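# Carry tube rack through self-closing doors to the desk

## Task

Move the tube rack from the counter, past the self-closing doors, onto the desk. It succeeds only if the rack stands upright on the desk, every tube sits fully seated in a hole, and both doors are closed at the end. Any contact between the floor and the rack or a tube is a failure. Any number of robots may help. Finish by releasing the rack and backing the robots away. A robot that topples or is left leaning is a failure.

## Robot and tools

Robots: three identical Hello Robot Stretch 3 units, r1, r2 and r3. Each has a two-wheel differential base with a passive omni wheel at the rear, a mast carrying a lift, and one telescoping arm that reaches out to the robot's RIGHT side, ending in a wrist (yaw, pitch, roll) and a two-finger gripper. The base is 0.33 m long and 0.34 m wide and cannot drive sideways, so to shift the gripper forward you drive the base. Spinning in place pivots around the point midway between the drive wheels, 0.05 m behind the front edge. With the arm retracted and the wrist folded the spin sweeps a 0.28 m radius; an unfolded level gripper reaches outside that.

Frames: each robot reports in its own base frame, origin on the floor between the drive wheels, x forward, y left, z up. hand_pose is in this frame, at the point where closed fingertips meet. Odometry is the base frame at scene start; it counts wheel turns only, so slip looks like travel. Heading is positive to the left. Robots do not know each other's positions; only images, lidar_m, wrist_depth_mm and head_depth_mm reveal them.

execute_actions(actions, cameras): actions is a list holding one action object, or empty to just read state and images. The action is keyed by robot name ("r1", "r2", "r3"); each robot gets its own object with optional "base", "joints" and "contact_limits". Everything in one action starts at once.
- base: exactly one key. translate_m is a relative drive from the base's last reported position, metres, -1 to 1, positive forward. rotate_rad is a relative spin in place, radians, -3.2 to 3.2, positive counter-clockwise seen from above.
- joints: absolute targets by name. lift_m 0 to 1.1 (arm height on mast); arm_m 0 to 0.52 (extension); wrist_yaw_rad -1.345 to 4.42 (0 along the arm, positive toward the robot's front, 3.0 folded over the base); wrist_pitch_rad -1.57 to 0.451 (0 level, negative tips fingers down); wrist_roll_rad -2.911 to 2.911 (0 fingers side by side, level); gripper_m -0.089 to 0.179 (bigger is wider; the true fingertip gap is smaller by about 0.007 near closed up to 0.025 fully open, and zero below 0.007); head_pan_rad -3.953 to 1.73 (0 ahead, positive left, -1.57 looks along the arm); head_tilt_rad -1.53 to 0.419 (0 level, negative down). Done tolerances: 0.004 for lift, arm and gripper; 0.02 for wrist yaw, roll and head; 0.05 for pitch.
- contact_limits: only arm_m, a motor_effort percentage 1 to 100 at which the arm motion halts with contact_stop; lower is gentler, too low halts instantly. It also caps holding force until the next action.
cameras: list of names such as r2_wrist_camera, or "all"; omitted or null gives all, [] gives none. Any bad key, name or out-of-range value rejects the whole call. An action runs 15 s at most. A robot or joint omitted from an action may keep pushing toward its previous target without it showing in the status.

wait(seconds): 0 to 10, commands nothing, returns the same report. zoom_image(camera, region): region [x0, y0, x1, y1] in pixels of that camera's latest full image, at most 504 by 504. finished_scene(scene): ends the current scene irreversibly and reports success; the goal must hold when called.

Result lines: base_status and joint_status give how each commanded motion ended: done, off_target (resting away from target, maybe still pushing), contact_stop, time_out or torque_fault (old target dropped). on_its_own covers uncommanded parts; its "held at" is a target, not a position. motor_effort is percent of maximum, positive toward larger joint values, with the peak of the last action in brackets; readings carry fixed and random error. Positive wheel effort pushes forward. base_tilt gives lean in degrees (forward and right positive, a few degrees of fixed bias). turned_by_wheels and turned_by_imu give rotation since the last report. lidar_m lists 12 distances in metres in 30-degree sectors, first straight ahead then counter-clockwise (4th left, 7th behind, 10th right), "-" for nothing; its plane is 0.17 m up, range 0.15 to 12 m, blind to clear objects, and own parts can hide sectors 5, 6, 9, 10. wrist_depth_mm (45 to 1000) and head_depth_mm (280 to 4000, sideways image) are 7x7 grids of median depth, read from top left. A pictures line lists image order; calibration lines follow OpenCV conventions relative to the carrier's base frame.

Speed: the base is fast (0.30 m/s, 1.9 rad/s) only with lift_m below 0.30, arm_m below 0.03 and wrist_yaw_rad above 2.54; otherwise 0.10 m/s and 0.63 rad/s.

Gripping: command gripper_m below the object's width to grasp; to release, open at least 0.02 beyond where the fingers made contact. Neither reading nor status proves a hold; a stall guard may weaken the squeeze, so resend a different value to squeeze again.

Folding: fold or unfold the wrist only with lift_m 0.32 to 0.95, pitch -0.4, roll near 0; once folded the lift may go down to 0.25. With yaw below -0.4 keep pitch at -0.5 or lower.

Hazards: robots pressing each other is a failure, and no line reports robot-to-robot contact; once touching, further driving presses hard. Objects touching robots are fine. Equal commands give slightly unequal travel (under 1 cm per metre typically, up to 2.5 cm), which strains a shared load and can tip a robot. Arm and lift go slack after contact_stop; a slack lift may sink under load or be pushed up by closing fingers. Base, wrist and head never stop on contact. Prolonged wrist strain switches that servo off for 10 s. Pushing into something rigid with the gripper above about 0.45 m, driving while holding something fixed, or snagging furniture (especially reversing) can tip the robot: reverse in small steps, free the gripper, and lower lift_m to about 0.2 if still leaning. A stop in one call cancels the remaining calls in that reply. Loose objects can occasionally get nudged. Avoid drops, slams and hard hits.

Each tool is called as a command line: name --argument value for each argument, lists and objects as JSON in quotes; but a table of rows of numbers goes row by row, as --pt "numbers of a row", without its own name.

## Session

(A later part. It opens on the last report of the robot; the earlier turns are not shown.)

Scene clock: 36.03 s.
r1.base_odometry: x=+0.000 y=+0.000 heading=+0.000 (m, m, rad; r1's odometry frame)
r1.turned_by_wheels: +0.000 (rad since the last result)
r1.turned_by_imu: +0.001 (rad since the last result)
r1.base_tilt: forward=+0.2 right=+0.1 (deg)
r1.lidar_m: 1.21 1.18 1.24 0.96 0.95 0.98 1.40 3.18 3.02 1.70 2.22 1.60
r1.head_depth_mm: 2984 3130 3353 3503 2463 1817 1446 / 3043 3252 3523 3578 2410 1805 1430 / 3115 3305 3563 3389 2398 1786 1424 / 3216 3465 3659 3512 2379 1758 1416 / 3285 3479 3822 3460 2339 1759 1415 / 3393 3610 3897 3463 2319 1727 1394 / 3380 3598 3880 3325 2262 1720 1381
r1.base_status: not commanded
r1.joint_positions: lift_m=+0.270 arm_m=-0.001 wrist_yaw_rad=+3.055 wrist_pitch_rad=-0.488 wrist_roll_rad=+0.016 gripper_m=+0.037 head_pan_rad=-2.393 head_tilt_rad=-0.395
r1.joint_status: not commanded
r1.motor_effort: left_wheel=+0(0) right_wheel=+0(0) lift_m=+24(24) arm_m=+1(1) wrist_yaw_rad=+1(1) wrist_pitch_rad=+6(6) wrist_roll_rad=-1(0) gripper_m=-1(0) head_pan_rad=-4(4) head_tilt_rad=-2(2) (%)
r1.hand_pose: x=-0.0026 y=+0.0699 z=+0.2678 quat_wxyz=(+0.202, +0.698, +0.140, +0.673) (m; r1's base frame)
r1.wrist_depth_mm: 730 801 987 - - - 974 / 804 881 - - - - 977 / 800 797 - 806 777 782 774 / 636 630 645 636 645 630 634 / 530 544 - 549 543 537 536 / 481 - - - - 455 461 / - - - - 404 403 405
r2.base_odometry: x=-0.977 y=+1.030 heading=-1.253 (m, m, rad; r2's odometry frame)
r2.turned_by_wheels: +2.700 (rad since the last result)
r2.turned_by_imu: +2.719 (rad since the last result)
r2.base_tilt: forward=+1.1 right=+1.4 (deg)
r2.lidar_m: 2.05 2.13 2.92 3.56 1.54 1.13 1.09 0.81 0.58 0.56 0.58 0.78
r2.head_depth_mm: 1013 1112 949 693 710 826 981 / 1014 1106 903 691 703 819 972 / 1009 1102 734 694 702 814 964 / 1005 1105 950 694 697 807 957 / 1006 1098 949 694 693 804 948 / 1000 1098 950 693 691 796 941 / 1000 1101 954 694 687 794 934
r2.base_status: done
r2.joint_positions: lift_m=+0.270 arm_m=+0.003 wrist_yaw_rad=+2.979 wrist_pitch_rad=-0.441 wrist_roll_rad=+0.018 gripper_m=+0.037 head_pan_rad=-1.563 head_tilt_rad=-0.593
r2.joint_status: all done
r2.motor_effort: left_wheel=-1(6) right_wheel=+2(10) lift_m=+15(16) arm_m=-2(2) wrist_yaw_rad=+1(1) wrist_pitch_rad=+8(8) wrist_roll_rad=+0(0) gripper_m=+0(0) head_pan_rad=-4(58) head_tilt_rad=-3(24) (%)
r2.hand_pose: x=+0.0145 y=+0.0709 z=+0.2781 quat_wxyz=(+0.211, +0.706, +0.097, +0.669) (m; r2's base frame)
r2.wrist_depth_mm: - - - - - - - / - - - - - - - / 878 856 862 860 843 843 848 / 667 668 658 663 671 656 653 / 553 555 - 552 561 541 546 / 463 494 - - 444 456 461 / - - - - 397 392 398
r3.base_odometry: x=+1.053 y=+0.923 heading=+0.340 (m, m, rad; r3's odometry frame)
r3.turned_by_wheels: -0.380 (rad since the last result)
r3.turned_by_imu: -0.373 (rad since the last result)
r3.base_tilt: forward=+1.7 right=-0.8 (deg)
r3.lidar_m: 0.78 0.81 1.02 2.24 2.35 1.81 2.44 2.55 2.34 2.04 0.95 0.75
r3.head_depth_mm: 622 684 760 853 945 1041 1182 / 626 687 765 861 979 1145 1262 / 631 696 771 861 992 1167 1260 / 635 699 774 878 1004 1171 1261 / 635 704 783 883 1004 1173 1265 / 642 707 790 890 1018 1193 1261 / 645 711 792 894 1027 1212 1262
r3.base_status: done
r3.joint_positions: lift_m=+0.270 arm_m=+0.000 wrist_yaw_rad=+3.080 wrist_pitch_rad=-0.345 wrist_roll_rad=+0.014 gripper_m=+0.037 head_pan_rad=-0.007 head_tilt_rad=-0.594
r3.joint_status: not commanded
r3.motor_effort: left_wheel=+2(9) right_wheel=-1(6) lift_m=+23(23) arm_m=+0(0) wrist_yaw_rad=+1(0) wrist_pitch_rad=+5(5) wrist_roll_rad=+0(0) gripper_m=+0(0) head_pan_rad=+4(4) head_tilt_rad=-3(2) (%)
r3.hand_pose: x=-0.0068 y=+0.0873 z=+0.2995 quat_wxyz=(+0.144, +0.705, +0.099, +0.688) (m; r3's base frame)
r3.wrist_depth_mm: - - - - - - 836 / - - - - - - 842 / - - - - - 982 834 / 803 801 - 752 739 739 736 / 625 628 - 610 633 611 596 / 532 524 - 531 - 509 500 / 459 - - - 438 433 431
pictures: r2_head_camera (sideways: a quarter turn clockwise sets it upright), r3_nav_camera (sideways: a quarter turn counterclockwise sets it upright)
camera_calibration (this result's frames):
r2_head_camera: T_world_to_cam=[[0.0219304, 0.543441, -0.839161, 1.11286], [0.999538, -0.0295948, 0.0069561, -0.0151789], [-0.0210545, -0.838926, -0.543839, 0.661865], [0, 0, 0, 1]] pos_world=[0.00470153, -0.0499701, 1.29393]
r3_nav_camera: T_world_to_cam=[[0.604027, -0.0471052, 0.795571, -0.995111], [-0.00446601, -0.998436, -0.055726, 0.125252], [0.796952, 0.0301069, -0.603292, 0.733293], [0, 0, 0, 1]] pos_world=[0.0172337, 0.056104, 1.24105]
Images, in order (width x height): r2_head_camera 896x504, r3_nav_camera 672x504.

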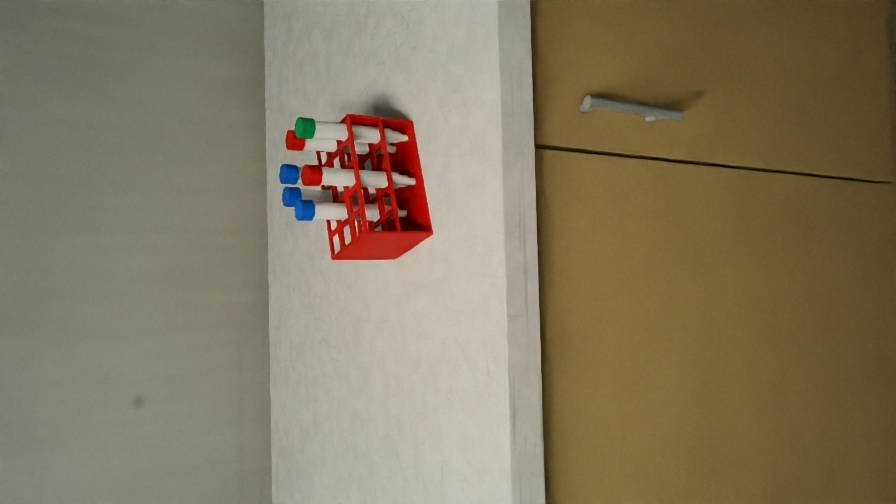

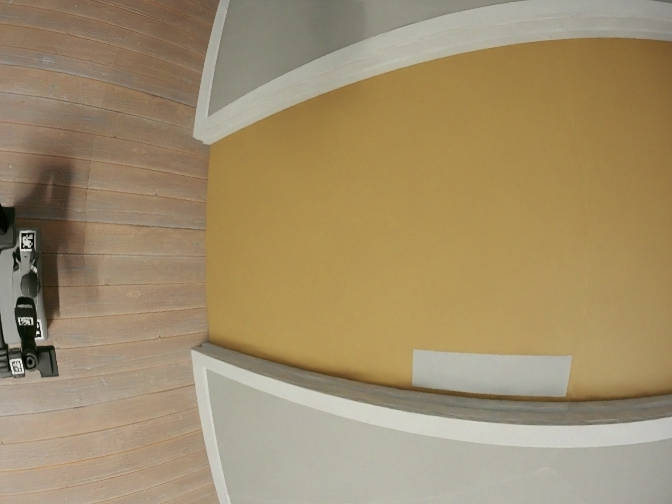

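execute_actions --actions '[{"r1":{"base":{"rotate_rad":-1.86},"joints":{"head_pan_rad":0.4,"head_tilt_rad":-0.6}},"r2":{"joints":{"lift_m":0.9,"gripper_m":0.179}},"r3":{"base":{"translate_m":0.7}}}]' --cameras '[]'

execute_actions --actions '[{"r1":{"base":{"translate_m":0.8}},"r2":{"base":{"translate_m":-0.08},"joints":{"wrist_yaw_rad":0.28,"wrist_pitch_rad":-0.4}},"r3":{"joints":{"lift_m":0.31},"base":{"translate_m":0.3}}}]' --cameras '["r3_nav_camera"]'

execute_actions --actions '[{"r2":{"joints":{"wrist_pitch_rad":-0.05,"lift_m":0.88,"arm_m":0.1}},"r3":{"base":{"translate_m":0.3}}}]' --cameras '["r3_nav_camera","r2_head_camera","r2_wrist_camera","r1_nav_camera"]'

Scene clock: 58.50 s.
r1.base_odometry: x=+0.000 y=+0.000 heading=-1.860 (m, m, rad; r1's odometry frame)
r1.turned_by_wheels: -1.860 (rad since the last result)
r1.turned_by_imu: -1.836 (rad since the last result)
r1.base_tilt: forward=+0.2 right=+0.1 (deg)
r1.lidar_m: 2.60 2.21 2.22 1.34 1.18 1.18 1.07 0.94 0.94 1.11 1.99 3.16
r1.head_depth_mm: 2247 2518 2841 2447 1872 1507 1260 / 2182 2419 2728 2417 1865 1507 1258 / 2148 2387 2647 2405 1830 1498 1248 / 2030 2270 2541 2368 1818 1473 1237 / 1998 2212 2484 2387 1801 1470 1232 / 1864 2056 2297 2341 1786 1458 1218 / 1794 1977 2171 2245 1752 1442 1212
r1.base_status: done
r1.joint_positions: lift_m=+0.270 arm_m=-0.001 wrist_yaw_rad=+3.055 wrist_pitch_rad=-0.488 wrist_roll_rad=+0.016 gripper_m=+0.037 head_pan_rad=+0.393 head_tilt_rad=-0.593
r1.joint_status: all done
r1.motor_effort: left_wheel=+2(11) right_wheel=+0(4) lift_m=+24(24) arm_m=+1(0) wrist_yaw_rad=+0(1) wrist_pitch_rad=+6(6) wrist_roll_rad=-1(1) gripper_m=-1(0) head_pan_rad=+4(51) head_tilt_rad=-3(23) (%)
r1.hand_pose: x=-0.0026 y=+0.0699 z=+0.2678 quat_wxyz=(+0.202, +0.698, +0.140, +0.673) (m; r1's base frame)
r1.wrist_depth_mm: 954 - - - - - - / 949 - - - - - - / 806 778 - 774 797 779 765 / 644 637 636 636 634 631 626 / 536 543 - 548 557 527 536 / 473 - - - - 457 454 / - - - - 405 400 402
r2.base_odometry: x=-0.977 y=+1.030 heading=-1.253 (m, m, rad; r2's odometry frame)
r2.turned_by_wheels: +0.000 (rad since the last result)
r2.turned_by_imu: +0.000 (rad since the last result)
r2.base_tilt: forward=+1.1 right=+1.3 (deg)
r2.lidar_m: 2.05 2.13 2.92 3.53 1.55 1.13 1.09 0.81 0.58 0.56 0.58 0.78
r2.head_depth_mm: 1012 1110 946 693 711 798 - / 1008 1112 900 691 702 803 - / 1009 1107 735 694 703 813 - / 1010 1107 949 693 700 807 - / 1008 1102 950 693 694 803 - / 1004 1099 952 694 689 796 915 / 1003 1097 953 695 686 789 937
r2.base_status: not commanded
r2.joint_positions: lift_m=+0.900 arm_m=+0.003 wrist_yaw_rad=+2.979 wrist_pitch_rad=-0.441 wrist_roll_rad=+0.018 gripper_m=+0.179 head_pan_rad=-1.563 head_tilt_rad=-0.593
r2.joint_status: all done
r2.motor_effort: left_wheel=+0(1) right_wheel=+2(2) lift_m=+33(35) arm_m=-2(2) wrist_yaw_rad=-1(0) wrist_pitch_rad=+8(8) wrist_roll_rad=+0(0) gripper_m=+0(97) head_pan_rad=-4(5) head_tilt_rad=-2(3) (%)
r2.hand_pose: x=+0.0145 y=+0.0709 z=+0.9071 quat_wxyz=(+0.211, +0.706, +0.097, +0.669) (m; r2's base frame)
r2.wrist_depth_mm: - - - - - - - / - - - - - - - / - - - - - - - / - - - - - - - / - - - - - - - / - - - - - - - / - - - - - - -
r3.base_odometry: x=+1.713 y=+1.156 heading=+0.340 (m, m, rad; r3's odometry frame)
r3.turned_by_wheels: +0.000 (rad since the last result)
r3.turned_by_imu: +0.005 (rad since the last result)
r3.base_tilt: forward=+1.7 right=-0.8 (deg)
r3.lidar_m: - - 0.15 0.35 2.32 2.41 3.11 3.28 2.14 0.27 0.15 -
r3.head_depth_mm: - - - - - - - / - - - - - - - / - - - - - - - / - - - - - - - / - - - - - - - / - - - - - - - / - - - - - - -
r3.base_status: done
r3.joint_positions: lift_m=+0.270 arm_m=+0.000 wrist_yaw_rad=+3.080 wrist_pitch_rad=-0.345 wrist_roll_rad=+0.014 gripper_m=+0.037 head_pan_rad=-0.007 head_tilt_rad=-0.594
r3.joint_status: not commanded
r3.motor_effort: left_wheel=+1(11) right_wheel=+0(7) lift_m=+23(23) arm_m=+0(0) wrist_yaw_rad=+0(1) wrist_pitch_rad=+5(5) wrist_roll_rad=+0(0) gripper_m=+0(0) head_pan_rad=+5(4) head_tilt_rad=-2(2) (%)
r3.hand_pose: x=-0.0068 y=+0.0873 z=+0.2995 quat_wxyz=(+0.144, +0.705, +0.099, +0.688) (m; r3's base frame)
r3.wrist_depth_mm: - - - 593 306 162 110 / - - - 647 312 164 111 / - - - 712 319 166 112 / 799 788 - 738 322 168 113 / 634 624 - 610 261 170 114 / 530 525 - 530 - 171 114 / 457 - - - 306 161 115
pictures: none
No camera images: the call's "cameras" was empty. Leave "cameras" out to get every camera's image.

Scene clock: 62.87 s.
r1.base_odometry: x=-0.228 y=-0.767 heading=-1.860 (m, m, rad; r1's odometry frame)
r1.turned_by_wheels: +0.000 (rad since the last result)
r1.turned_by_imu: +0.000 (rad since the last result)
r1.base_tilt: forward=+0.2 right=+0.2 (deg)
r1.lidar_m: 1.84 1.61 1.63 1.93 1.73 1.72 1.73 1.52 1.52 1.79 2.60 2.78
r1.head_depth_mm: 1632 1848 2112 2351 1867 1514 1267 / 1569 1762 1998 2250 1851 1498 1248 / 1542 1700 1907 2135 1838 1478 1246 / 1540 1703 1871 2094 1816 1470 1238 / 1442 1626 1770 1885 1817 1460 1227 / 1414 1550 1736 1965 1780 1457 1220 / 1385 1523 1681 1860 1768 1438 1216
r1.base_status: done
r1.joint_positions: lift_m=+0.270 arm_m=-0.001 wrist_yaw_rad=+3.055 wrist_pitch_rad=-0.488 wrist_roll_rad=+0.016 gripper_m=+0.037 head_pan_rad=+0.393 head_tilt_rad=-0.593
r1.joint_status: not commanded
r1.motor_effort: left_wheel=+1(10) right_wheel=-1(2) lift_m=+25(25) arm_m=+1(0) wrist_yaw_rad=+1(1) wrist_pitch_rad=+6(6) wrist_roll_rad=-1(1) gripper_m=-1(2) head_pan_rad=+4(4) head_tilt_rad=-3(4) (%)
r1.hand_pose: x=-0.0026 y=+0.0699 z=+0.2677 quat_wxyz=(+0.202, +0.698, +0.140, +0.673) (m; r1's base frame)
r1.wrist_depth_mm: - - - - - - - / - - - - - - - / 790 782 - 776 790 796 763 / 635 641 648 628 633 645 626 / 543 540 - 550 545 534 527 / 472 - - - - 459 457 / - - - - 401 404 397
r2.base_odometry: x=-1.002 y=+1.106 heading=-1.254 (m, m, rad; r2's odometry frame)
r2.turned_by_wheels: +0.000 (rad since the last result)
r2.turned_by_imu: -0.001 (rad since the last result)
r2.base_tilt: forward=+1.2 right=+1.3 (deg)
r2.lidar_m: 2.13 2.21 3.02 3.54 1.42 1.05 1.01 0.81 0.59 0.56 0.58 0.78
r2.head_depth_mm: 1012 1110 948 693 714 802 - / 1010 1109 948 692 710 806 - / 1007 1105 949 692 704 834 - / 1008 1104 728 694 701 - - / 1005 1107 951 694 695 785 954 / 1001 1099 950 694 690 797 964 / 1004 1098 952 694 687 768 938
r2.base_status: done
r2.joint_positions: lift_m=+0.900 arm_m=+0.003 wrist_yaw_rad=+0.282 wrist_pitch_rad=-0.419 wrist_roll_rad=+0.018 gripper_m=+0.179 head_pan_rad=-1.563 head_tilt_rad=-0.593
r2.joint_status: all done
r2.motor_effort: left_wheel=-1(5) right_wheel=+3(3) lift_m=+33(33) arm_m=-1(2) wrist_yaw_rad=-2(3) wrist_pitch_rad=+10(11) wrist_roll_rad=+0(0) gripper_m=-1(0) head_pan_rad=-4(4) head_tilt_rad=-4(3) (%)
r2.hand_pose: x=+0.0409 y=-0.3630 z=+0.9119 quat_wxyz=(+0.700, +0.243, -0.670, -0.051) (m; r2's base frame)
r2.wrist_depth_mm: 764 767 741 731 399 537 681 / 433 404 400 398 394 392 388 / 497 438 386 333 309 287 274 / 575 506 448 401 364 333 304 / 689 572 513 453 404 367 334 / 904 706 601 520 460 416 355 / - 985 719 609 525 469 426
r3.base_odometry: x=+1.995 y=+1.256 heading=+0.340 (m, m, rad; r3's odometry frame)
r3.turned_by_wheels: +0.001 (rad since the last result)
r3.turned_by_imu: -0.065 (rad since the last result)
r3.base_tilt: forward=+1.7 right=-0.8 (deg)
r3.lidar_m: - - 0.15 0.20 2.28 1.68 1.68 3.23 2.16 0.24 0.15 -
r3.head_depth_mm: - - - - - - - / - - - - - - - / - - - - - - - / - - - - - - - / - - - - - - - / - - - - - - - / - - - - - - -
r3.base_status: translate_m off_target (by the wheels' count: +0.2999 of +0.3000)
r3.joint_positions: lift_m=+0.310 arm_m=+0.000 wrist_yaw_rad=+3.080 wrist_pitch_rad=-0.346 wrist_roll_rad=+0.015 gripper_m=+0.037 head_pan_rad=+0.010 head_tilt_rad=-0.596
r3.joint_status: all done
r3.on_its_own: left_wheel is at rest, and its effort (+32) is outside its rest range (-18 to +18)
r3.motor_effort: left_wheel=+32(65) right_wheel=+11(61) lift_m=+27(36) arm_m=+0(0) wrist_yaw_rad=-1(10) wrist_pitch_rad=+5(6) wrist_roll_rad=+0(0) gripper_m=+0(0) head_pan_rad=-6(11) head_tilt_rad=-3(3) (%)
r3.hand_pose: x=-0.0069 y=+0.0872 z=+0.3391 quat_wxyz=(+0.144, +0.705, +0.099, +0.687) (m; r3's base frame)
r3.wrist_depth_mm: - - - 563 199 115 81 / - - - 604 204 117 82 / - - - 658 211 120 83 / 868 872 - 712 218 122 84 / 697 691 - 623 184 124 86 / 576 577 574 549 - 126 87 / 494 498 - - 230 120 88
pictures: r3_nav_camera (sideways: a quarter turn counterclockwise sets it upright)
camera_calibration (this result's frames):
r3_nav_camera: T_world_to_cam=[[0.606106, -0.0367988, 0.794532, -0.993769], [0.012441, -0.998368, -0.0557301, 0.125154], [0.795287, 0.0436632, -0.604659, 0.735081], [0, 0, 0, 1]] pos_world=[0.0161722, 0.0562844, 1.24103]
Images, in order (width x height): r3_nav_camera 672x504.

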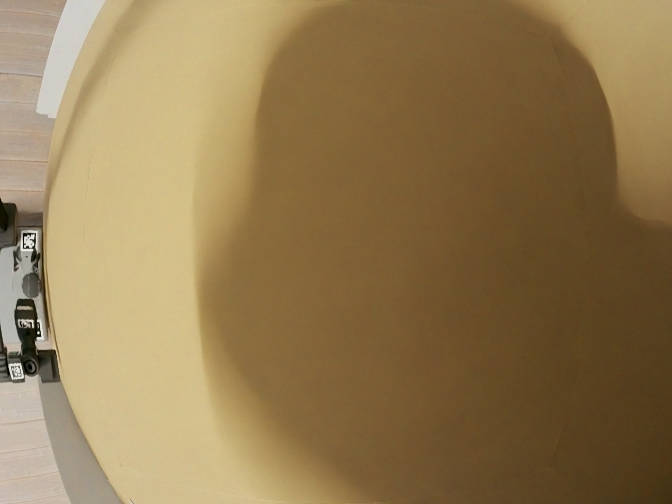

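Scene clock: 66.80 s.
r1.base_odometry: x=-0.228 y=-0.767 heading=-1.860 (m, m, rad; r1's odometry frame)
r1.turned_by_wheels: +0.000 (rad since the last result)
r1.turned_by_imu: +0.001 (rad since the last result)
r1.base_tilt: forward=+0.2 right=+0.2 (deg)
r1.lidar_m: 1.84 1.62 1.62 1.92 1.72 1.73 1.73 1.52 1.52 1.79 2.60 2.78
r1.head_depth_mm: 1638 1836 2089 2322 1878 1518 1261 / 1564 1763 1995 2230 1846 1495 1255 / 1537 1698 1909 2135 1841 1485 1246 / 1535 1706 1862 2078 1818 1477 1244 / 1442 1619 1771 1897 1798 1468 1235 / 1403 1552 1735 1948 1775 1456 1223 / 1381 1515 1683 1872 1756 1442 1218
r1.base_status: not commanded
r1.joint_positions: lift_m=+0.270 arm_m=-0.001 wrist_yaw_rad=+3.055 wrist_pitch_rad=-0.488 wrist_roll_rad=+0.016 gripper_m=+0.037 head_pan_rad=+0.393 head_tilt_rad=-0.593
r1.joint_status: not commanded
r1.motor_effort: left_wheel=+2(2) right_wheel=+0(1) lift_m=+25(25) arm_m=+0(0) wrist_yaw_rad=+0(0) wrist_pitch_rad=+5(6) wrist_roll_rad=+0(0) gripper_m=+0(0) head_pan_rad=+4(4) head_tilt_rad=-2(3) (%)
r1.hand_pose: x=-0.0026 y=+0.0699 z=+0.2677 quat_wxyz=(+0.202, +0.698, +0.140, +0.673) (m; r1's base frame)
r1.wrist_depth_mm: - - - - - - - / - - - - - - 999 / 782 789 - 780 792 787 771 / 633 637 634 631 620 622 625 / 541 537 - 545 553 535 524 / 473 - - - - 460 456 / - - - - 401 401 402
r2.base_odometry: x=-1.002 y=+1.106 heading=-1.254 (m, m, rad; r2's odometry frame)
r2.turned_by_wheels: +0.000 (rad since the last result)
r2.turned_by_imu: +0.000 (rad since the last result)
r2.base_tilt: forward=+1.1 right=+1.3 (deg)
r2.lidar_m: 2.13 2.21 3.02 3.55 1.41 1.05 1.01 0.81 0.58 0.56 0.58 0.78
r2.head_depth_mm: 1013 1111 947 692 665 - 1036 / 1012 1109 946 694 - - 1026 / 1010 1109 951 721 680 - 1020 / 1005 1108 729 698 - - 988 / 1004 1102 949 693 683 809 954 / 1002 1099 950 696 693 800 946 / 1002 1095 951 695 699 795 939
r2.base_status: not commanded
r2.joint_positions: lift_m=+0.880 arm_m=+0.100 wrist_yaw_rad=+0.281 wrist_pitch_rad=-0.072 wrist_roll_rad=+0.018 gripper_m=+0.179 head_pan_rad=-1.563 head_tilt_rad=-0.593
r2.joint_status: all done
r2.motor_effort: left_wheel=-1(0) right_wheel=+3(2) lift_m=+15(29) arm_m=+3(2) wrist_yaw_rad=-2(3) wrist_pitch_rad=+12(10) wrist_roll_rad=+0(0) gripper_m=+0(0) head_pan_rad=-5(4) head_tilt_rad=-4(3) (%)
r2.hand_pose: x=+0.0490 y=-0.4886 z=+0.9768 quat_wxyz=(+0.697, +0.125, -0.702, +0.073) (m; r2's base frame)
r2.wrist_depth_mm: - 966 899 821 754 692 648 / - - 910 846 761 723 670 / - - 956 876 371 730 682 / 517 522 523 523 353 420 521 / 332 348 322 321 323 322 321 / 377 316 264 247 233 232 246 / 389 354 309 278 231 209 194
r3.base_odometry: x=+2.278 y=+1.357 heading=+0.341 (m, m, rad; r3's odometry frame)
r3.turned_by_wheels: +0.001 (rad since the last result)
r3.turned_by_imu: +0.001 (rad since the last result)
r3.base_tilt: forward=+1.7 right=-0.8 (deg)
r3.lidar_m: - - 0.15 0.20 2.29 1.69 1.69 3.25 2.15 0.24 0.15 -
r3.head_depth_mm: - - - - - - - / - - - - - - - / - - - - - - - / - - - - - - - / - - - - - - - / - - - - - - - / - - - - - - -
r3.base_status: translate_m off_target (by the wheels' count: +0.2998 of +0.3000)
r3.joint_positions: lift_m=+0.310 arm_m=+0.000 wrist_yaw_rad=+3.080 wrist_pitch_rad=-0.346 wrist_roll_rad=+0.015 gripper_m=+0.037 head_pan_rad=+0.010 head_tilt_rad=-0.596
r3.joint_status: not commanded
r3.on_its_own: left_wheel is at rest, and its effort (+32) is outside its rest range (-18 to +18)
r3.motor_effort: left_wheel=+32(35) right_wheel=+11(12) lift_m=+27(27) arm_m=+0(0) wrist_yaw_rad=+0(0) wrist_pitch_rad=+5(5) wrist_roll_rad=+0(0) gripper_m=+0(0) head_pan_rad=-6(7) head_tilt_rad=-1(1) (%)
r3.hand_pose: x=-0.0069 y=+0.0872 z=+0.3391 quat_wxyz=(+0.144, +0.705, +0.099, +0.687) (m; r3's base frame)
r3.wrist_depth_mm: - - - 561 198 116 82 / - - - 612 205 118 82 / - - - 662 212 120 83 / 873 859 - 713 218 122 84 / 695 687 - 629 183 124 86 / 579 573 570 547 - 126 87 / 496 506 - - 229 120 88
pictures: r1_nav_camera (sideways: a quarter turn counterclockwise sets it upright), r2_head_camera (sideways: a quarter turn clockwise sets it upright), r2_wrist_camera, r3_nav_camera (sideways: a quarter turn counterclockwise sets it upright)
camera_calibration (this result's frames):
r1_nav_camera: T_world_to_cam=[[0.528618, 0.261402, 0.807609, -1.01417], [0.432989, -0.901361, 0.00833523, 0.0413864], [0.730126, 0.345279, -0.58966, 0.721151], [0, 0, 0, 1]] pos_world=[-0.00834029, 0.0534122, 1.24394]
r2_head_camera: T_world_to_cam=[[0.021934, 0.543441, -0.839161, 1.11286], [0.999538, -0.0296013, 0.0069561, -0.0151789], [-0.02106, -0.838925, -0.543839, 0.661865], [0, 0, 0, 1]] pos_world=[0.0047012, -0.0499701, 1.29393]
r2_wrist_camera: T_world_to_cam=[[-0.952369, -0.304581, -0.0149828, -0.0830161], [-0.0651969, 0.251363, -0.965695, 1.09557], [0.297899, -0.91872, -0.259247, -0.0491964], [0, 0, 0, 1]] pos_world=[0.00702139, -0.345868, 1.04399]
r3_nav_camera: T_world_to_cam=[[0.606117, -0.0366234, 0.794532, -0.993769], [0.01273, -0.998365, -0.0557301, 0.125152], [0.795274, 0.0438933, -0.604659, 0.735082], [0, 0, 0, 1]] pos_world=[0.0161559, 0.0562873, 1.24103]
Images, in order (width x height): r1_nav_camera 672x504, r2_head_camera 896x504, r2_wrist_camera 644x364, r3_nav_camera 672x504.

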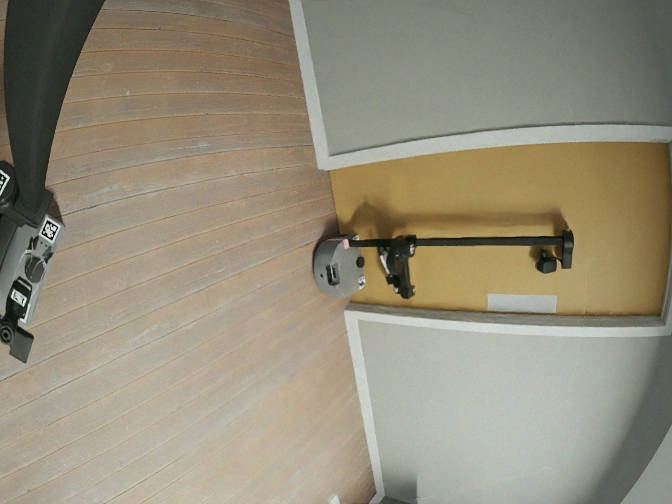

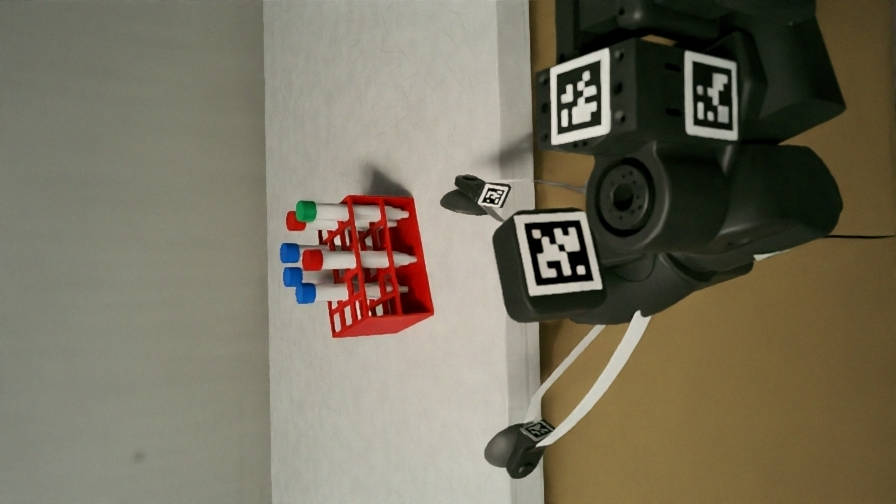

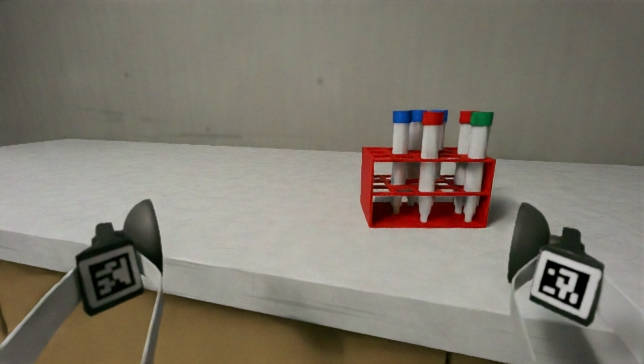

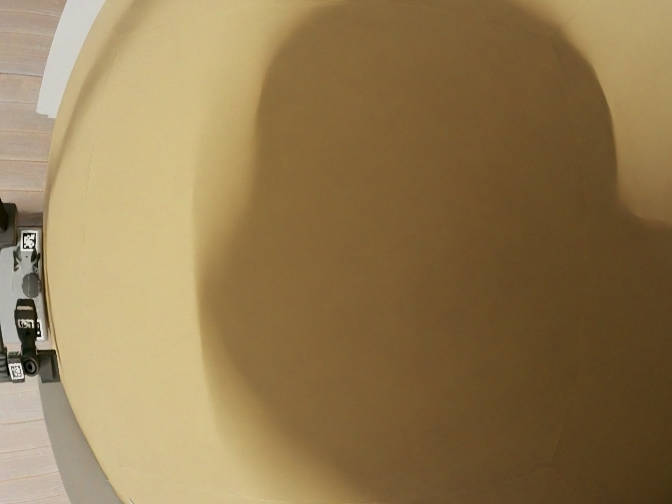

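execute_actions --actions '[{"r2":{"base":{"translate_m":-0.046}},"r3":{"base":{"translate_m":-0.08}}}]' --cameras '[]'

execute_actions --actions '[{"r2":{"joints":{"arm_m":0.24,"lift_m":0.865}},"r3":{"base":{"rotate_rad":0.33}}}]' --cameras '["r2_wrist_camera"]'

execute_actions --actions '[{"r2":{"joints":{"arm_m":0.31}},"r3":{"base":{"translate_m":0.2},"joints":{"head_tilt_rad":-1.4}}}]' --cameras '["r3_nav_camera","r2_head_camera","r2_wrist_camera","r1_head_camera"]'

Scene clock: 81.63 s.
r1.base_odometry: x=-0.228 y=-0.767 heading=-1.860 (m, m, rad; r1's odometry frame)
r1.turned_by_wheels: +0.000 (rad since the last result)
r1.turned_by_imu: +0.001 (rad since the last result)
r1.base_tilt: forward=+0.2 right=+0.2 (deg)
r1.lidar_m: 1.84 1.54 1.63 1.93 1.72 1.73 1.73 1.52 1.52 1.79 2.60 2.76
r1.head_depth_mm: 1638 1829 2097 2336 1870 1528 1263 / 1580 1756 2009 2220 1872 1499 1249 / 1542 1695 1926 2133 1838 1491 1244 / 1526 1694 1873 2082 1810 1483 1247 / 1431 1616 1761 1818 1760 1467 1234 / 1426 1580 1742 1965 1794 1458 1226 / 1387 1522 1679 1893 1760 1443 1209
r1.base_status: not commanded
r1.joint_positions: lift_m=+0.270 arm_m=-0.001 wrist_yaw_rad=+3.055 wrist_pitch_rad=-0.488 wrist_roll_rad=+0.016 gripper_m=+0.037 head_pan_rad=+0.393 head_tilt_rad=-0.593
r1.joint_status: not commanded
r1.motor_effort: left_wheel=+1(1) right_wheel=-1(0) lift_m=+25(25) arm_m=+0(0) wrist_yaw_rad=+0(0) wrist_pitch_rad=+6(6) wrist_roll_rad=-1(0) gripper_m=+0(0) head_pan_rad=+4(4) head_tilt_rad=-3(3) (%)
r1.hand_pose: x=-0.0026 y=+0.0699 z=+0.2677 quat_wxyz=(+0.202, +0.698, +0.140, +0.673) (m; r1's base frame)
r1.wrist_depth_mm: - - - - - - - / - - - - - - - / 803 782 - 779 778 765 767 / 640 639 635 640 633 633 634 / 535 549 - 550 548 530 527 / 482 - - - - 448 458 / - - - - 404 405 403
r2.base_odometry: x=-1.017 y=+1.150 heading=-1.254 (m, m, rad; r2's odometry frame)
r2.turned_by_wheels: +0.000 (rad since the last result)
r2.turned_by_imu: +0.000 (rad since the last result)
r2.base_tilt: forward=+1.1 right=+1.3 (deg)
r2.lidar_m: 2.17 2.26 3.08 3.55 1.37 1.00 0.96 0.82 0.59 0.56 0.58 0.78
r2.head_depth_mm: 1012 1113 945 693 668 - 1041 / 1010 1109 948 694 - - 1035 / 1009 1102 947 719 680 - 1024 / 1004 1097 858 709 - - 985 / 1002 1102 727 694 683 809 955 / 1004 1095 951 695 695 802 948 / 1001 1099 950 694 702 797 941
r2.base_status: done
r2.joint_positions: lift_m=+0.880 arm_m=+0.100 wrist_yaw_rad=+0.281 wrist_pitch_rad=-0.072 wrist_roll_rad=+0.018 gripper_m=+0.179 head_pan_rad=-1.563 head_tilt_rad=-0.593
r2.joint_status: not commanded
r2.motor_effort: left_wheel=-1(4) right_wheel=+2(2) lift_m=+15(15) arm_m=+2(3) wrist_yaw_rad=-1(1) wrist_pitch_rad=+12(12) wrist_roll_rad=+0(0) gripper_m=+0(1) head_pan_rad=-5(5) head_tilt_rad=-3(3) (%)
r2.hand_pose: x=+0.0490 y=-0.4886 z=+0.9768 quat_wxyz=(+0.697, +0.125, -0.702, +0.073) (m; r2's base frame)
r2.wrist_depth_mm: - 975 884 794 752 684 643 / - - 905 844 770 709 661 / - - 956 857 382 740 681 / 521 520 517 465 372 526 527 / 331 350 321 323 322 323 323 / 377 316 267 246 233 232 248 / 395 355 312 278 231 211 195
r3.base_odometry: x=+2.202 y=+1.330 heading=+0.341 (m, m, rad; r3's odometry frame)
r3.turned_by_wheels: +0.000 (rad since the last result)
r3.turned_by_imu: +0.000 (rad since the last result)
r3.base_tilt: forward=+1.7 right=-0.7 (deg)
r3.lidar_m: - 0.15 0.19 0.47 2.27 1.61 1.62 3.16 2.65 0.33 0.20 0.15
r3.head_depth_mm: - - - - - - - / - - - - - - - / - - - - - - - / - - - - - - - / - - - - - - - / - - - - - - - / - - - - - - -
r3.base_status: done
r3.joint_positions: lift_m=+0.310 arm_m=+0.000 wrist_yaw_rad=+3.080 wrist_pitch_rad=-0.346 wrist_roll_rad=+0.015 gripper_m=+0.037 head_pan_rad=+0.007 head_tilt_rad=-0.593
r3.joint_status: not commanded
r3.motor_effort: left_wheel=+0(22) right_wheel=+1(9) lift_m=+27(27) arm_m=+0(0) wrist_yaw_rad=+0(0) wrist_pitch_rad=+5(5) wrist_roll_rad=+0(0) gripper_m=+0(0) head_pan_rad=-5(7) head_tilt_rad=-2(3) (%)
r3.hand_pose: x=-0.0069 y=+0.0872 z=+0.3391 quat_wxyz=(+0.144, +0.705, +0.099, +0.687) (m; r3's base frame)
r3.wrist_depth_mm: - - - 603 409 237 168 / - - - 650 421 243 170 / - - - 750 432 245 172 / 876 861 - 760 449 251 174 / 703 691 - 677 378 256 176 / 576 576 574 550 - 259 179 / 492 506 - - 454 246 182
pictures: none
No camera images: the call's "cameras" was empty. Leave "cameras" out to get every camera's image.

Scene clock: 83.93 s.
r1.base_odometry: x=-0.228 y=-0.767 heading=-1.860 (m, m, rad; r1's odometry frame)
r1.turned_by_wheels: +0.000 (rad since the last result)
r1.turned_by_imu: +0.001 (rad since the last result)
r1.base_tilt: forward=+0.2 right=+0.2 (deg)
r1.lidar_m: 1.84 1.50 1.63 1.93 1.73 1.73 1.73 1.52 1.52 1.79 2.60 2.76
r1.head_depth_mm: 1658 1848 2098 2325 1889 1517 1272 / 1582 1768 1988 2215 1846 1495 1259 / 1543 1702 1897 2113 1831 1485 1247 / 1530 1697 1874 2076 1783 1487 1241 / 1425 1612 1777 1826 1776 1475 1228 / 1430 1567 1753 1973 1778 1446 1216 / 1381 1513 1687 1855 1773 1437 1220
r1.base_status: not commanded
r1.joint_positions: lift_m=+0.270 arm_m=-0.001 wrist_yaw_rad=+3.055 wrist_pitch_rad=-0.488 wrist_roll_rad=+0.016 gripper_m=+0.037 head_pan_rad=+0.393 head_tilt_rad=-0.593
r1.joint_status: not commanded
r1.motor_effort: left_wheel=+1(1) right_wheel=+0(1) lift_m=+25(25) arm_m=+1(0) wrist_yaw_rad=+1(0) wrist_pitch_rad=+6(6) wrist_roll_rad=-1(1) gripper_m=-1(0) head_pan_rad=+4(4) head_tilt_rad=-3(3) (%)
r1.hand_pose: x=-0.0026 y=+0.0699 z=+0.2677 quat_wxyz=(+0.202, +0.698, +0.140, +0.673) (m; r1's base frame)
r1.wrist_depth_mm: - - - - - - - / - - - - - - - / 787 778 - 796 795 789 789 / 634 650 642 630 635 626 633 / 536 542 - 548 548 537 528 / 477 - - - - 456 459 / - - - - 405 400 403
r2.base_odometry: x=-1.017 y=+1.150 heading=-1.254 (m, m, rad; r2's odometry frame)
r2.turned_by_wheels: +0.000 (rad since the last result)
r2.turned_by_imu: +0.000 (rad since the last result)
r2.base_tilt: forward=+1.1 right=+1.3 (deg)
r2.lidar_m: 2.17 2.26 3.08 3.55 1.36 1.00 0.96 0.82 0.59 0.56 0.58 0.78
r2.head_depth_mm: 1010 1111 950 750 - 857 1012 / 1011 1110 948 750 741 825 981 / 1011 1106 949 - 748 818 974 / 1005 1106 858 - 727 811 957 / 1002 1102 734 704 697 807 955 / 1001 1099 951 668 693 801 946 / 1004 1094 952 695 688 796 939
r2.base_status: not commanded
r2.joint_positions: lift_m=+0.865 arm_m=+0.240 wrist_yaw_rad=+0.281 wrist_pitch_rad=-0.071 wrist_roll_rad=+0.018 gripper_m=+0.179 head_pan_rad=-1.563 head_tilt_rad=-0.593
r2.joint_status: all done
r2.motor_effort: left_wheel=-1(1) right_wheel=+2(2) lift_m=+15(15) arm_m=+2(2) wrist_yaw_rad=-2(1) wrist_pitch_rad=+11(12) wrist_roll_rad=+0(0) gripper_m=+0(1) head_pan_rad=-4(5) head_tilt_rad=-3(3) (%)
r2.hand_pose: x=+0.0489 y=-0.6286 z=+0.9620 quat_wxyz=(+0.697, +0.125, -0.702, +0.073) (m; r2's base frame)
r2.wrist_depth_mm: 906 805 741 671 621 566 540 / 941 848 778 701 633 603 553 / 987 890 788 253 222 628 571 / 463 459 463 236 211 462 470 / 287 308 285 242 226 285 286 / 218 195 206 206 207 207 219 / 155 162 162 162 162 161 159
r3.base_odometry: x=+2.202 y=+1.330 heading=+0.671 (m, m, rad; r3's odometry frame)
r3.turned_by_wheels: +0.330 (rad since the last result)
r3.turned_by_imu: +0.326 (rad since the last result)
r3.base_tilt: forward=+1.8 right=-0.7 (deg)
r3.lidar_m: 0.15 0.16 0.29 2.21 2.63 1.61 3.07 2.72 2.13 0.25 0.15 0.15
r3.head_depth_mm: - - - - - - - / - - - - - - - / - - - - - - - / - - - - - - - / - - - - - - - / - - - - - - - / - - - - - - -
r3.base_status: done
r3.joint_positions: lift_m=+0.310 arm_m=+0.000 wrist_yaw_rad=+3.080 wrist_pitch_rad=-0.346 wrist_roll_rad=+0.015 gripper_m=+0.037 head_pan_rad=+0.007 head_tilt_rad=-0.593
r3.joint_status: not commanded
r3.motor_effort: left_wheel=-1(6) right_wheel=+4(9) lift_m=+27(27) arm_m=+0(0) wrist_yaw_rad=-1(1) wrist_pitch_rad=+5(5) wrist_roll_rad=+0(0) gripper_m=+0(0) head_pan_rad=-4(5) head_tilt_rad=-3(3) (%)
r3.hand_pose: x=-0.0069 y=+0.0872 z=+0.3391 quat_wxyz=(+0.144, +0.705, +0.099, +0.687) (m; r3's base frame)
r3.wrist_depth_mm: - - - - - 503 258 / - - - - - 478 250 / - - - - 996 454 244 / 882 853 - 840 757 434 237 / 707 690 - 666 688 411 231 / 580 569 578 555 - 387 224 / 494 507 - - 477 338 220
pictures: r2_wrist_camera
camera_calibration (this result's frames):
r2_wrist_camera: T_world_to_cam=[[-0.952467, -0.304273, -0.0149619, -0.125789], [-0.0649131, 0.250693, -0.965888, 1.11623], [0.297645, -0.919005, -0.258528, -0.182547], [0, 0, 0, 1]] pos_world=[0.00698238, -0.485867, 1.02908]
Images, in order (width x height): r2_wrist_camera 644x364.

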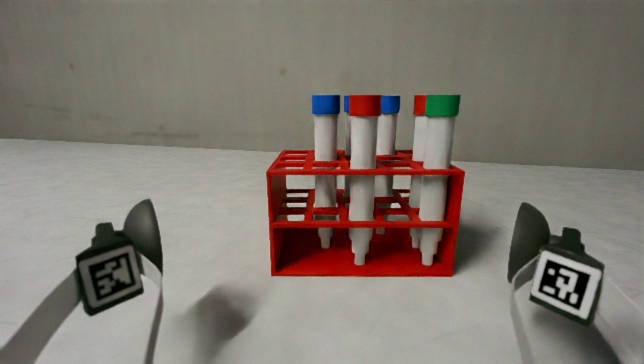

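Scene clock: 87.13 s.
r1.base_odometry: x=-0.228 y=-0.767 heading=-1.860 (m, m, rad; r1's odometry frame)
r1.turned_by_wheels: +0.000 (rad since the last result)
r1.turned_by_imu: +0.001 (rad since the last result)
r1.base_tilt: forward=+0.2 right=+0.2 (deg)
r1.lidar_m: 1.84 1.61 1.63 1.92 1.73 1.73 1.73 1.52 1.52 1.79 2.60 2.76
r1.head_depth_mm: 1638 1846 2094 2325 1870 1516 1261 / 1581 1759 1996 2244 1863 1510 1252 / 1545 1697 1894 2141 1837 1486 1253 / 1534 1696 1863 2083 1813 1466 1238 / 1484 1639 1780 1895 1827 1473 1237 / 1391 1546 1719 1954 1802 1451 1227 / 1383 1526 1671 1872 1768 1442 1215
r1.base_status: not commanded
r1.joint_positions: lift_m=+0.270 arm_m=-0.001 wrist_yaw_rad=+3.055 wrist_pitch_rad=-0.488 wrist_roll_rad=+0.016 gripper_m=+0.037 head_pan_rad=+0.393 head_tilt_rad=-0.593
r1.joint_status: not commanded
r1.motor_effort: left_wheel=+2(1) right_wheel=-1(1) lift_m=+25(25) arm_m=+0(0) wrist_yaw_rad=+0(0) wrist_pitch_rad=+6(6) wrist_roll_rad=+0(1) gripper_m=+0(1) head_pan_rad=+4(4) head_tilt_rad=-2(3) (%)
r1.hand_pose: x=-0.0026 y=+0.0699 z=+0.2677 quat_wxyz=(+0.202, +0.698, +0.140, +0.673) (m; r1's base frame)
r1.wrist_depth_mm: - - - - - - - / - - - - - - - / 798 801 - 800 783 783 782 / 644 632 640 629 647 635 633 / 529 547 - 555 540 540 527 / 473 - - - - 456 452 / - - - - 397 404 402
r2.base_odometry: x=-1.017 y=+1.150 heading=-1.254 (m, m, rad; r2's odometry frame)
r2.turned_by_wheels: +0.000 (rad since the last result)
r2.turned_by_imu: +0.000 (rad since the last result)
r2.base_tilt: forward=+1.1 right=+1.3 (deg)
r2.lidar_m: 2.17 2.26 3.09 3.54 1.36 1.00 0.96 0.81 0.59 0.56 0.58 0.78
r2.head_depth_mm: 1015 1111 945 750 - 838 1017 / 1012 1109 971 - 722 826 979 / 1011 1106 1000 - 718 819 975 / 1009 1104 1001 - 703 815 965 / 1009 1101 734 667 698 807 951 / 1003 1098 950 682 694 801 947 / 997 1095 952 694 689 796 940
r2.base_status: not commanded
r2.joint_positions: lift_m=+0.865 arm_m=+0.310 wrist_yaw_rad=+0.281 wrist_pitch_rad=-0.071 wrist_roll_rad=+0.018 gripper_m=+0.179 head_pan_rad=-1.563 head_tilt_rad=-0.593
r2.joint_status: all done
r2.motor_effort: left_wheel=+0(1) right_wheel=+2(2) lift_m=+15(15) arm_m=+3(1) wrist_yaw_rad=-2(1) wrist_pitch_rad=+11(11) wrist_roll_rad=+0(0) gripper_m=-1(0) head_pan_rad=-4(4) head_tilt_rad=-3(3) (%)
r2.hand_pose: x=+0.0489 y=-0.6986 z=+0.9620 quat_wxyz=(+0.697, +0.125, -0.702, +0.073) (m; r2's base frame)
r2.wrist_depth_mm: 810 739 664 618 561 520 487 / 865 769 689 627 575 535 498 / 902 811 715 155 164 548 520 / 464 463 413 140 144 467 464 / 284 311 182 166 166 248 286 / 218 195 181 156 159 195 218 / 155 161 158 158 157 162 158
r3.base_odometry: x=+2.359 y=+1.454 heading=+0.672 (m, m, rad; r3's odometry frame)
r3.turned_by_wheels: +0.001 (rad since the last result)
r3.turned_by_imu: -0.302 (rad since the last result)
r3.base_tilt: forward=+1.7 right=-0.8 (deg)
r3.lidar_m: - - 0.15 0.20 2.27 1.68 1.69 3.25 2.17 0.21 0.15 -
r3.head_depth_mm: - - - - 1020 1184 1152 / - - - - 412 - 1153 / - - - - 426 - 1159 / - - - - 441 - 1144 / - - - - 605 - 1151 / - - - - 1232 - 1164 / - - - - 1240 1226 1157
r3.base_status: translate_m off_target (by the wheels' count: +0.1998 of +0.2000)
r3.joint_positions: lift_m=+0.310 arm_m=+0.000 wrist_yaw_rad=+3.083 wrist_pitch_rad=-0.346 wrist_roll_rad=+0.015 gripper_m=+0.037 head_pan_rad=+0.001 head_tilt_rad=-1.388
r3.joint_status: all done
r3.on_its_own: left_wheel is at rest, and its effort (+39) is outside its rest range (-18 to +18); right_wheel is at rest, and its effort (+22) is outside its rest range (-18 to +18)
r3.motor_effort: left_wheel=+39(86) right_wheel=+22(67) lift_m=+25(29) arm_m=+0(2) wrist_yaw_rad=-3(22) wrist_pitch_rad=+5(7) wrist_roll_rad=+0(0) gripper_m=+0(0) head_pan_rad=-1(4) head_tilt_rad=-5(36) (%)
r3.hand_pose: x=-0.0076 y=+0.0872 z=+0.3392 quat_wxyz=(+0.143, +0.705, +0.100, +0.688) (m; r3's base frame)
r3.wrist_depth_mm: - - - 559 201 113 79 / - - - 598 207 115 80 / - - - 659 213 116 81 / 875 872 - 727 218 118 81 / 696 684 - 626 181 120 82 / 579 577 563 546 - 122 83 / 495 510 - - 226 116 84
pictures: r1_head_camera (sideways: a quarter turn clockwise sets it upright), r2_head_camera (sideways: a quarter turn clockwise sets it upright), r2_wrist_camera, r3_nav_camera (sideways: a quarter turn counterclockwise sets it upright)
camera_calibration (this result's frames):
r1_head_camera: T_world_to_cam=[[-0.478338, -0.228912, -0.847816, 1.12905], [-0.374869, 0.926274, -0.038595, 0.055973], [0.794145, 0.299359, -0.528884, 0.640059], [0, 0, 0, 1]] pos_world=[0.0527487, 0.0149993, 1.2979]
r2_head_camera: T_world_to_cam=[[0.0219464, 0.543441, -0.83916, 1.11286], [0.999537, -0.0296242, 0.00695607, -0.0151788], [-0.0210792, -0.838924, -0.543839, 0.661866], [0, 0, 0, 1]] pos_world=[0.00470006, -0.0499701, 1.29393]
r2_wrist_camera: T_world_to_cam=[[-0.952469, -0.304267, -0.0149619, -0.147084], [-0.0649104, 0.25069, -0.965889, 1.13378], [0.297639, -0.919008, -0.258525, -0.246878], [0, 0, 0, 1]] pos_world=[0.00698167, -0.555862, 1.02908]
r3_nav_camera: T_world_to_cam=[[0.99113, -0.0414452, 0.126265, -0.125608], [-0.036555, -0.998498, -0.0408039, 0.105968], [0.127767, 0.0358264, -0.991157, 1.24146], [0, 0, 0, 1]] pos_world=[-0.0302503, 0.0561262, 1.25067]
Images, in order (width x height): r1_head_camera 896x504, r2_head_camera 896x504, r2_wrist_camera 644x364, r3_nav_camera 672x504.

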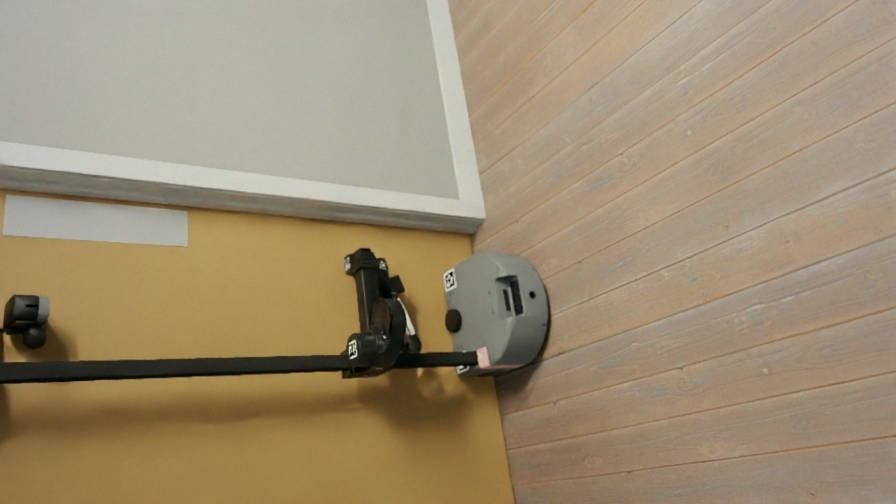

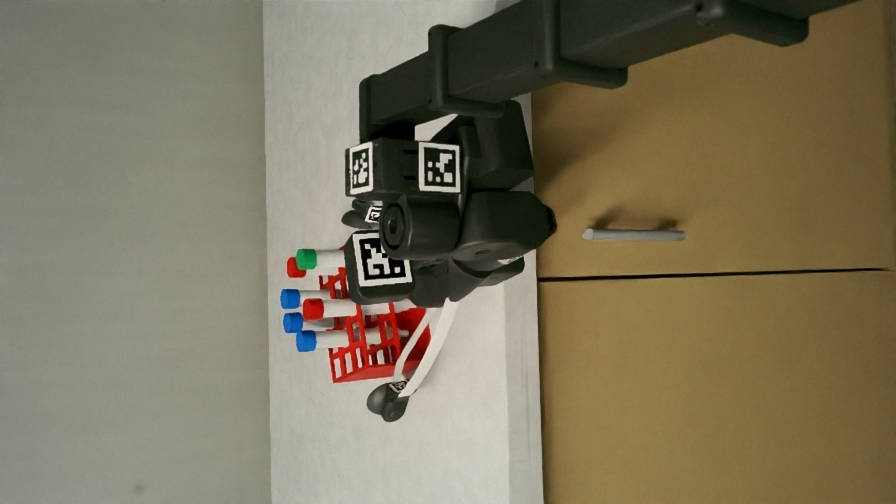

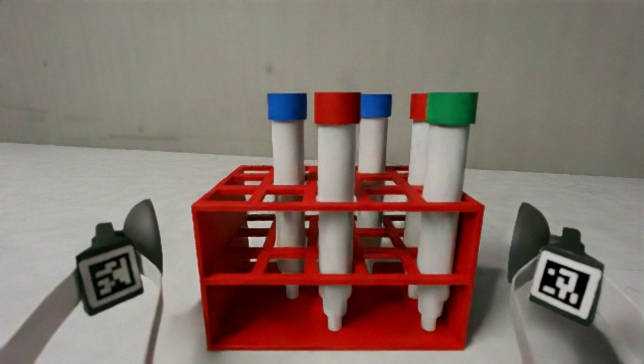

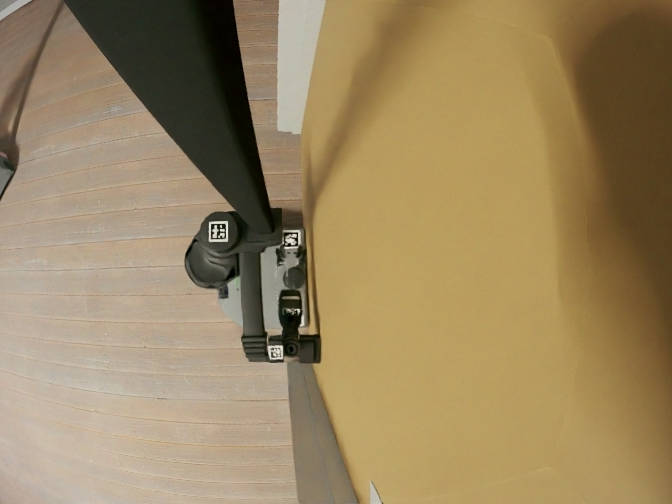

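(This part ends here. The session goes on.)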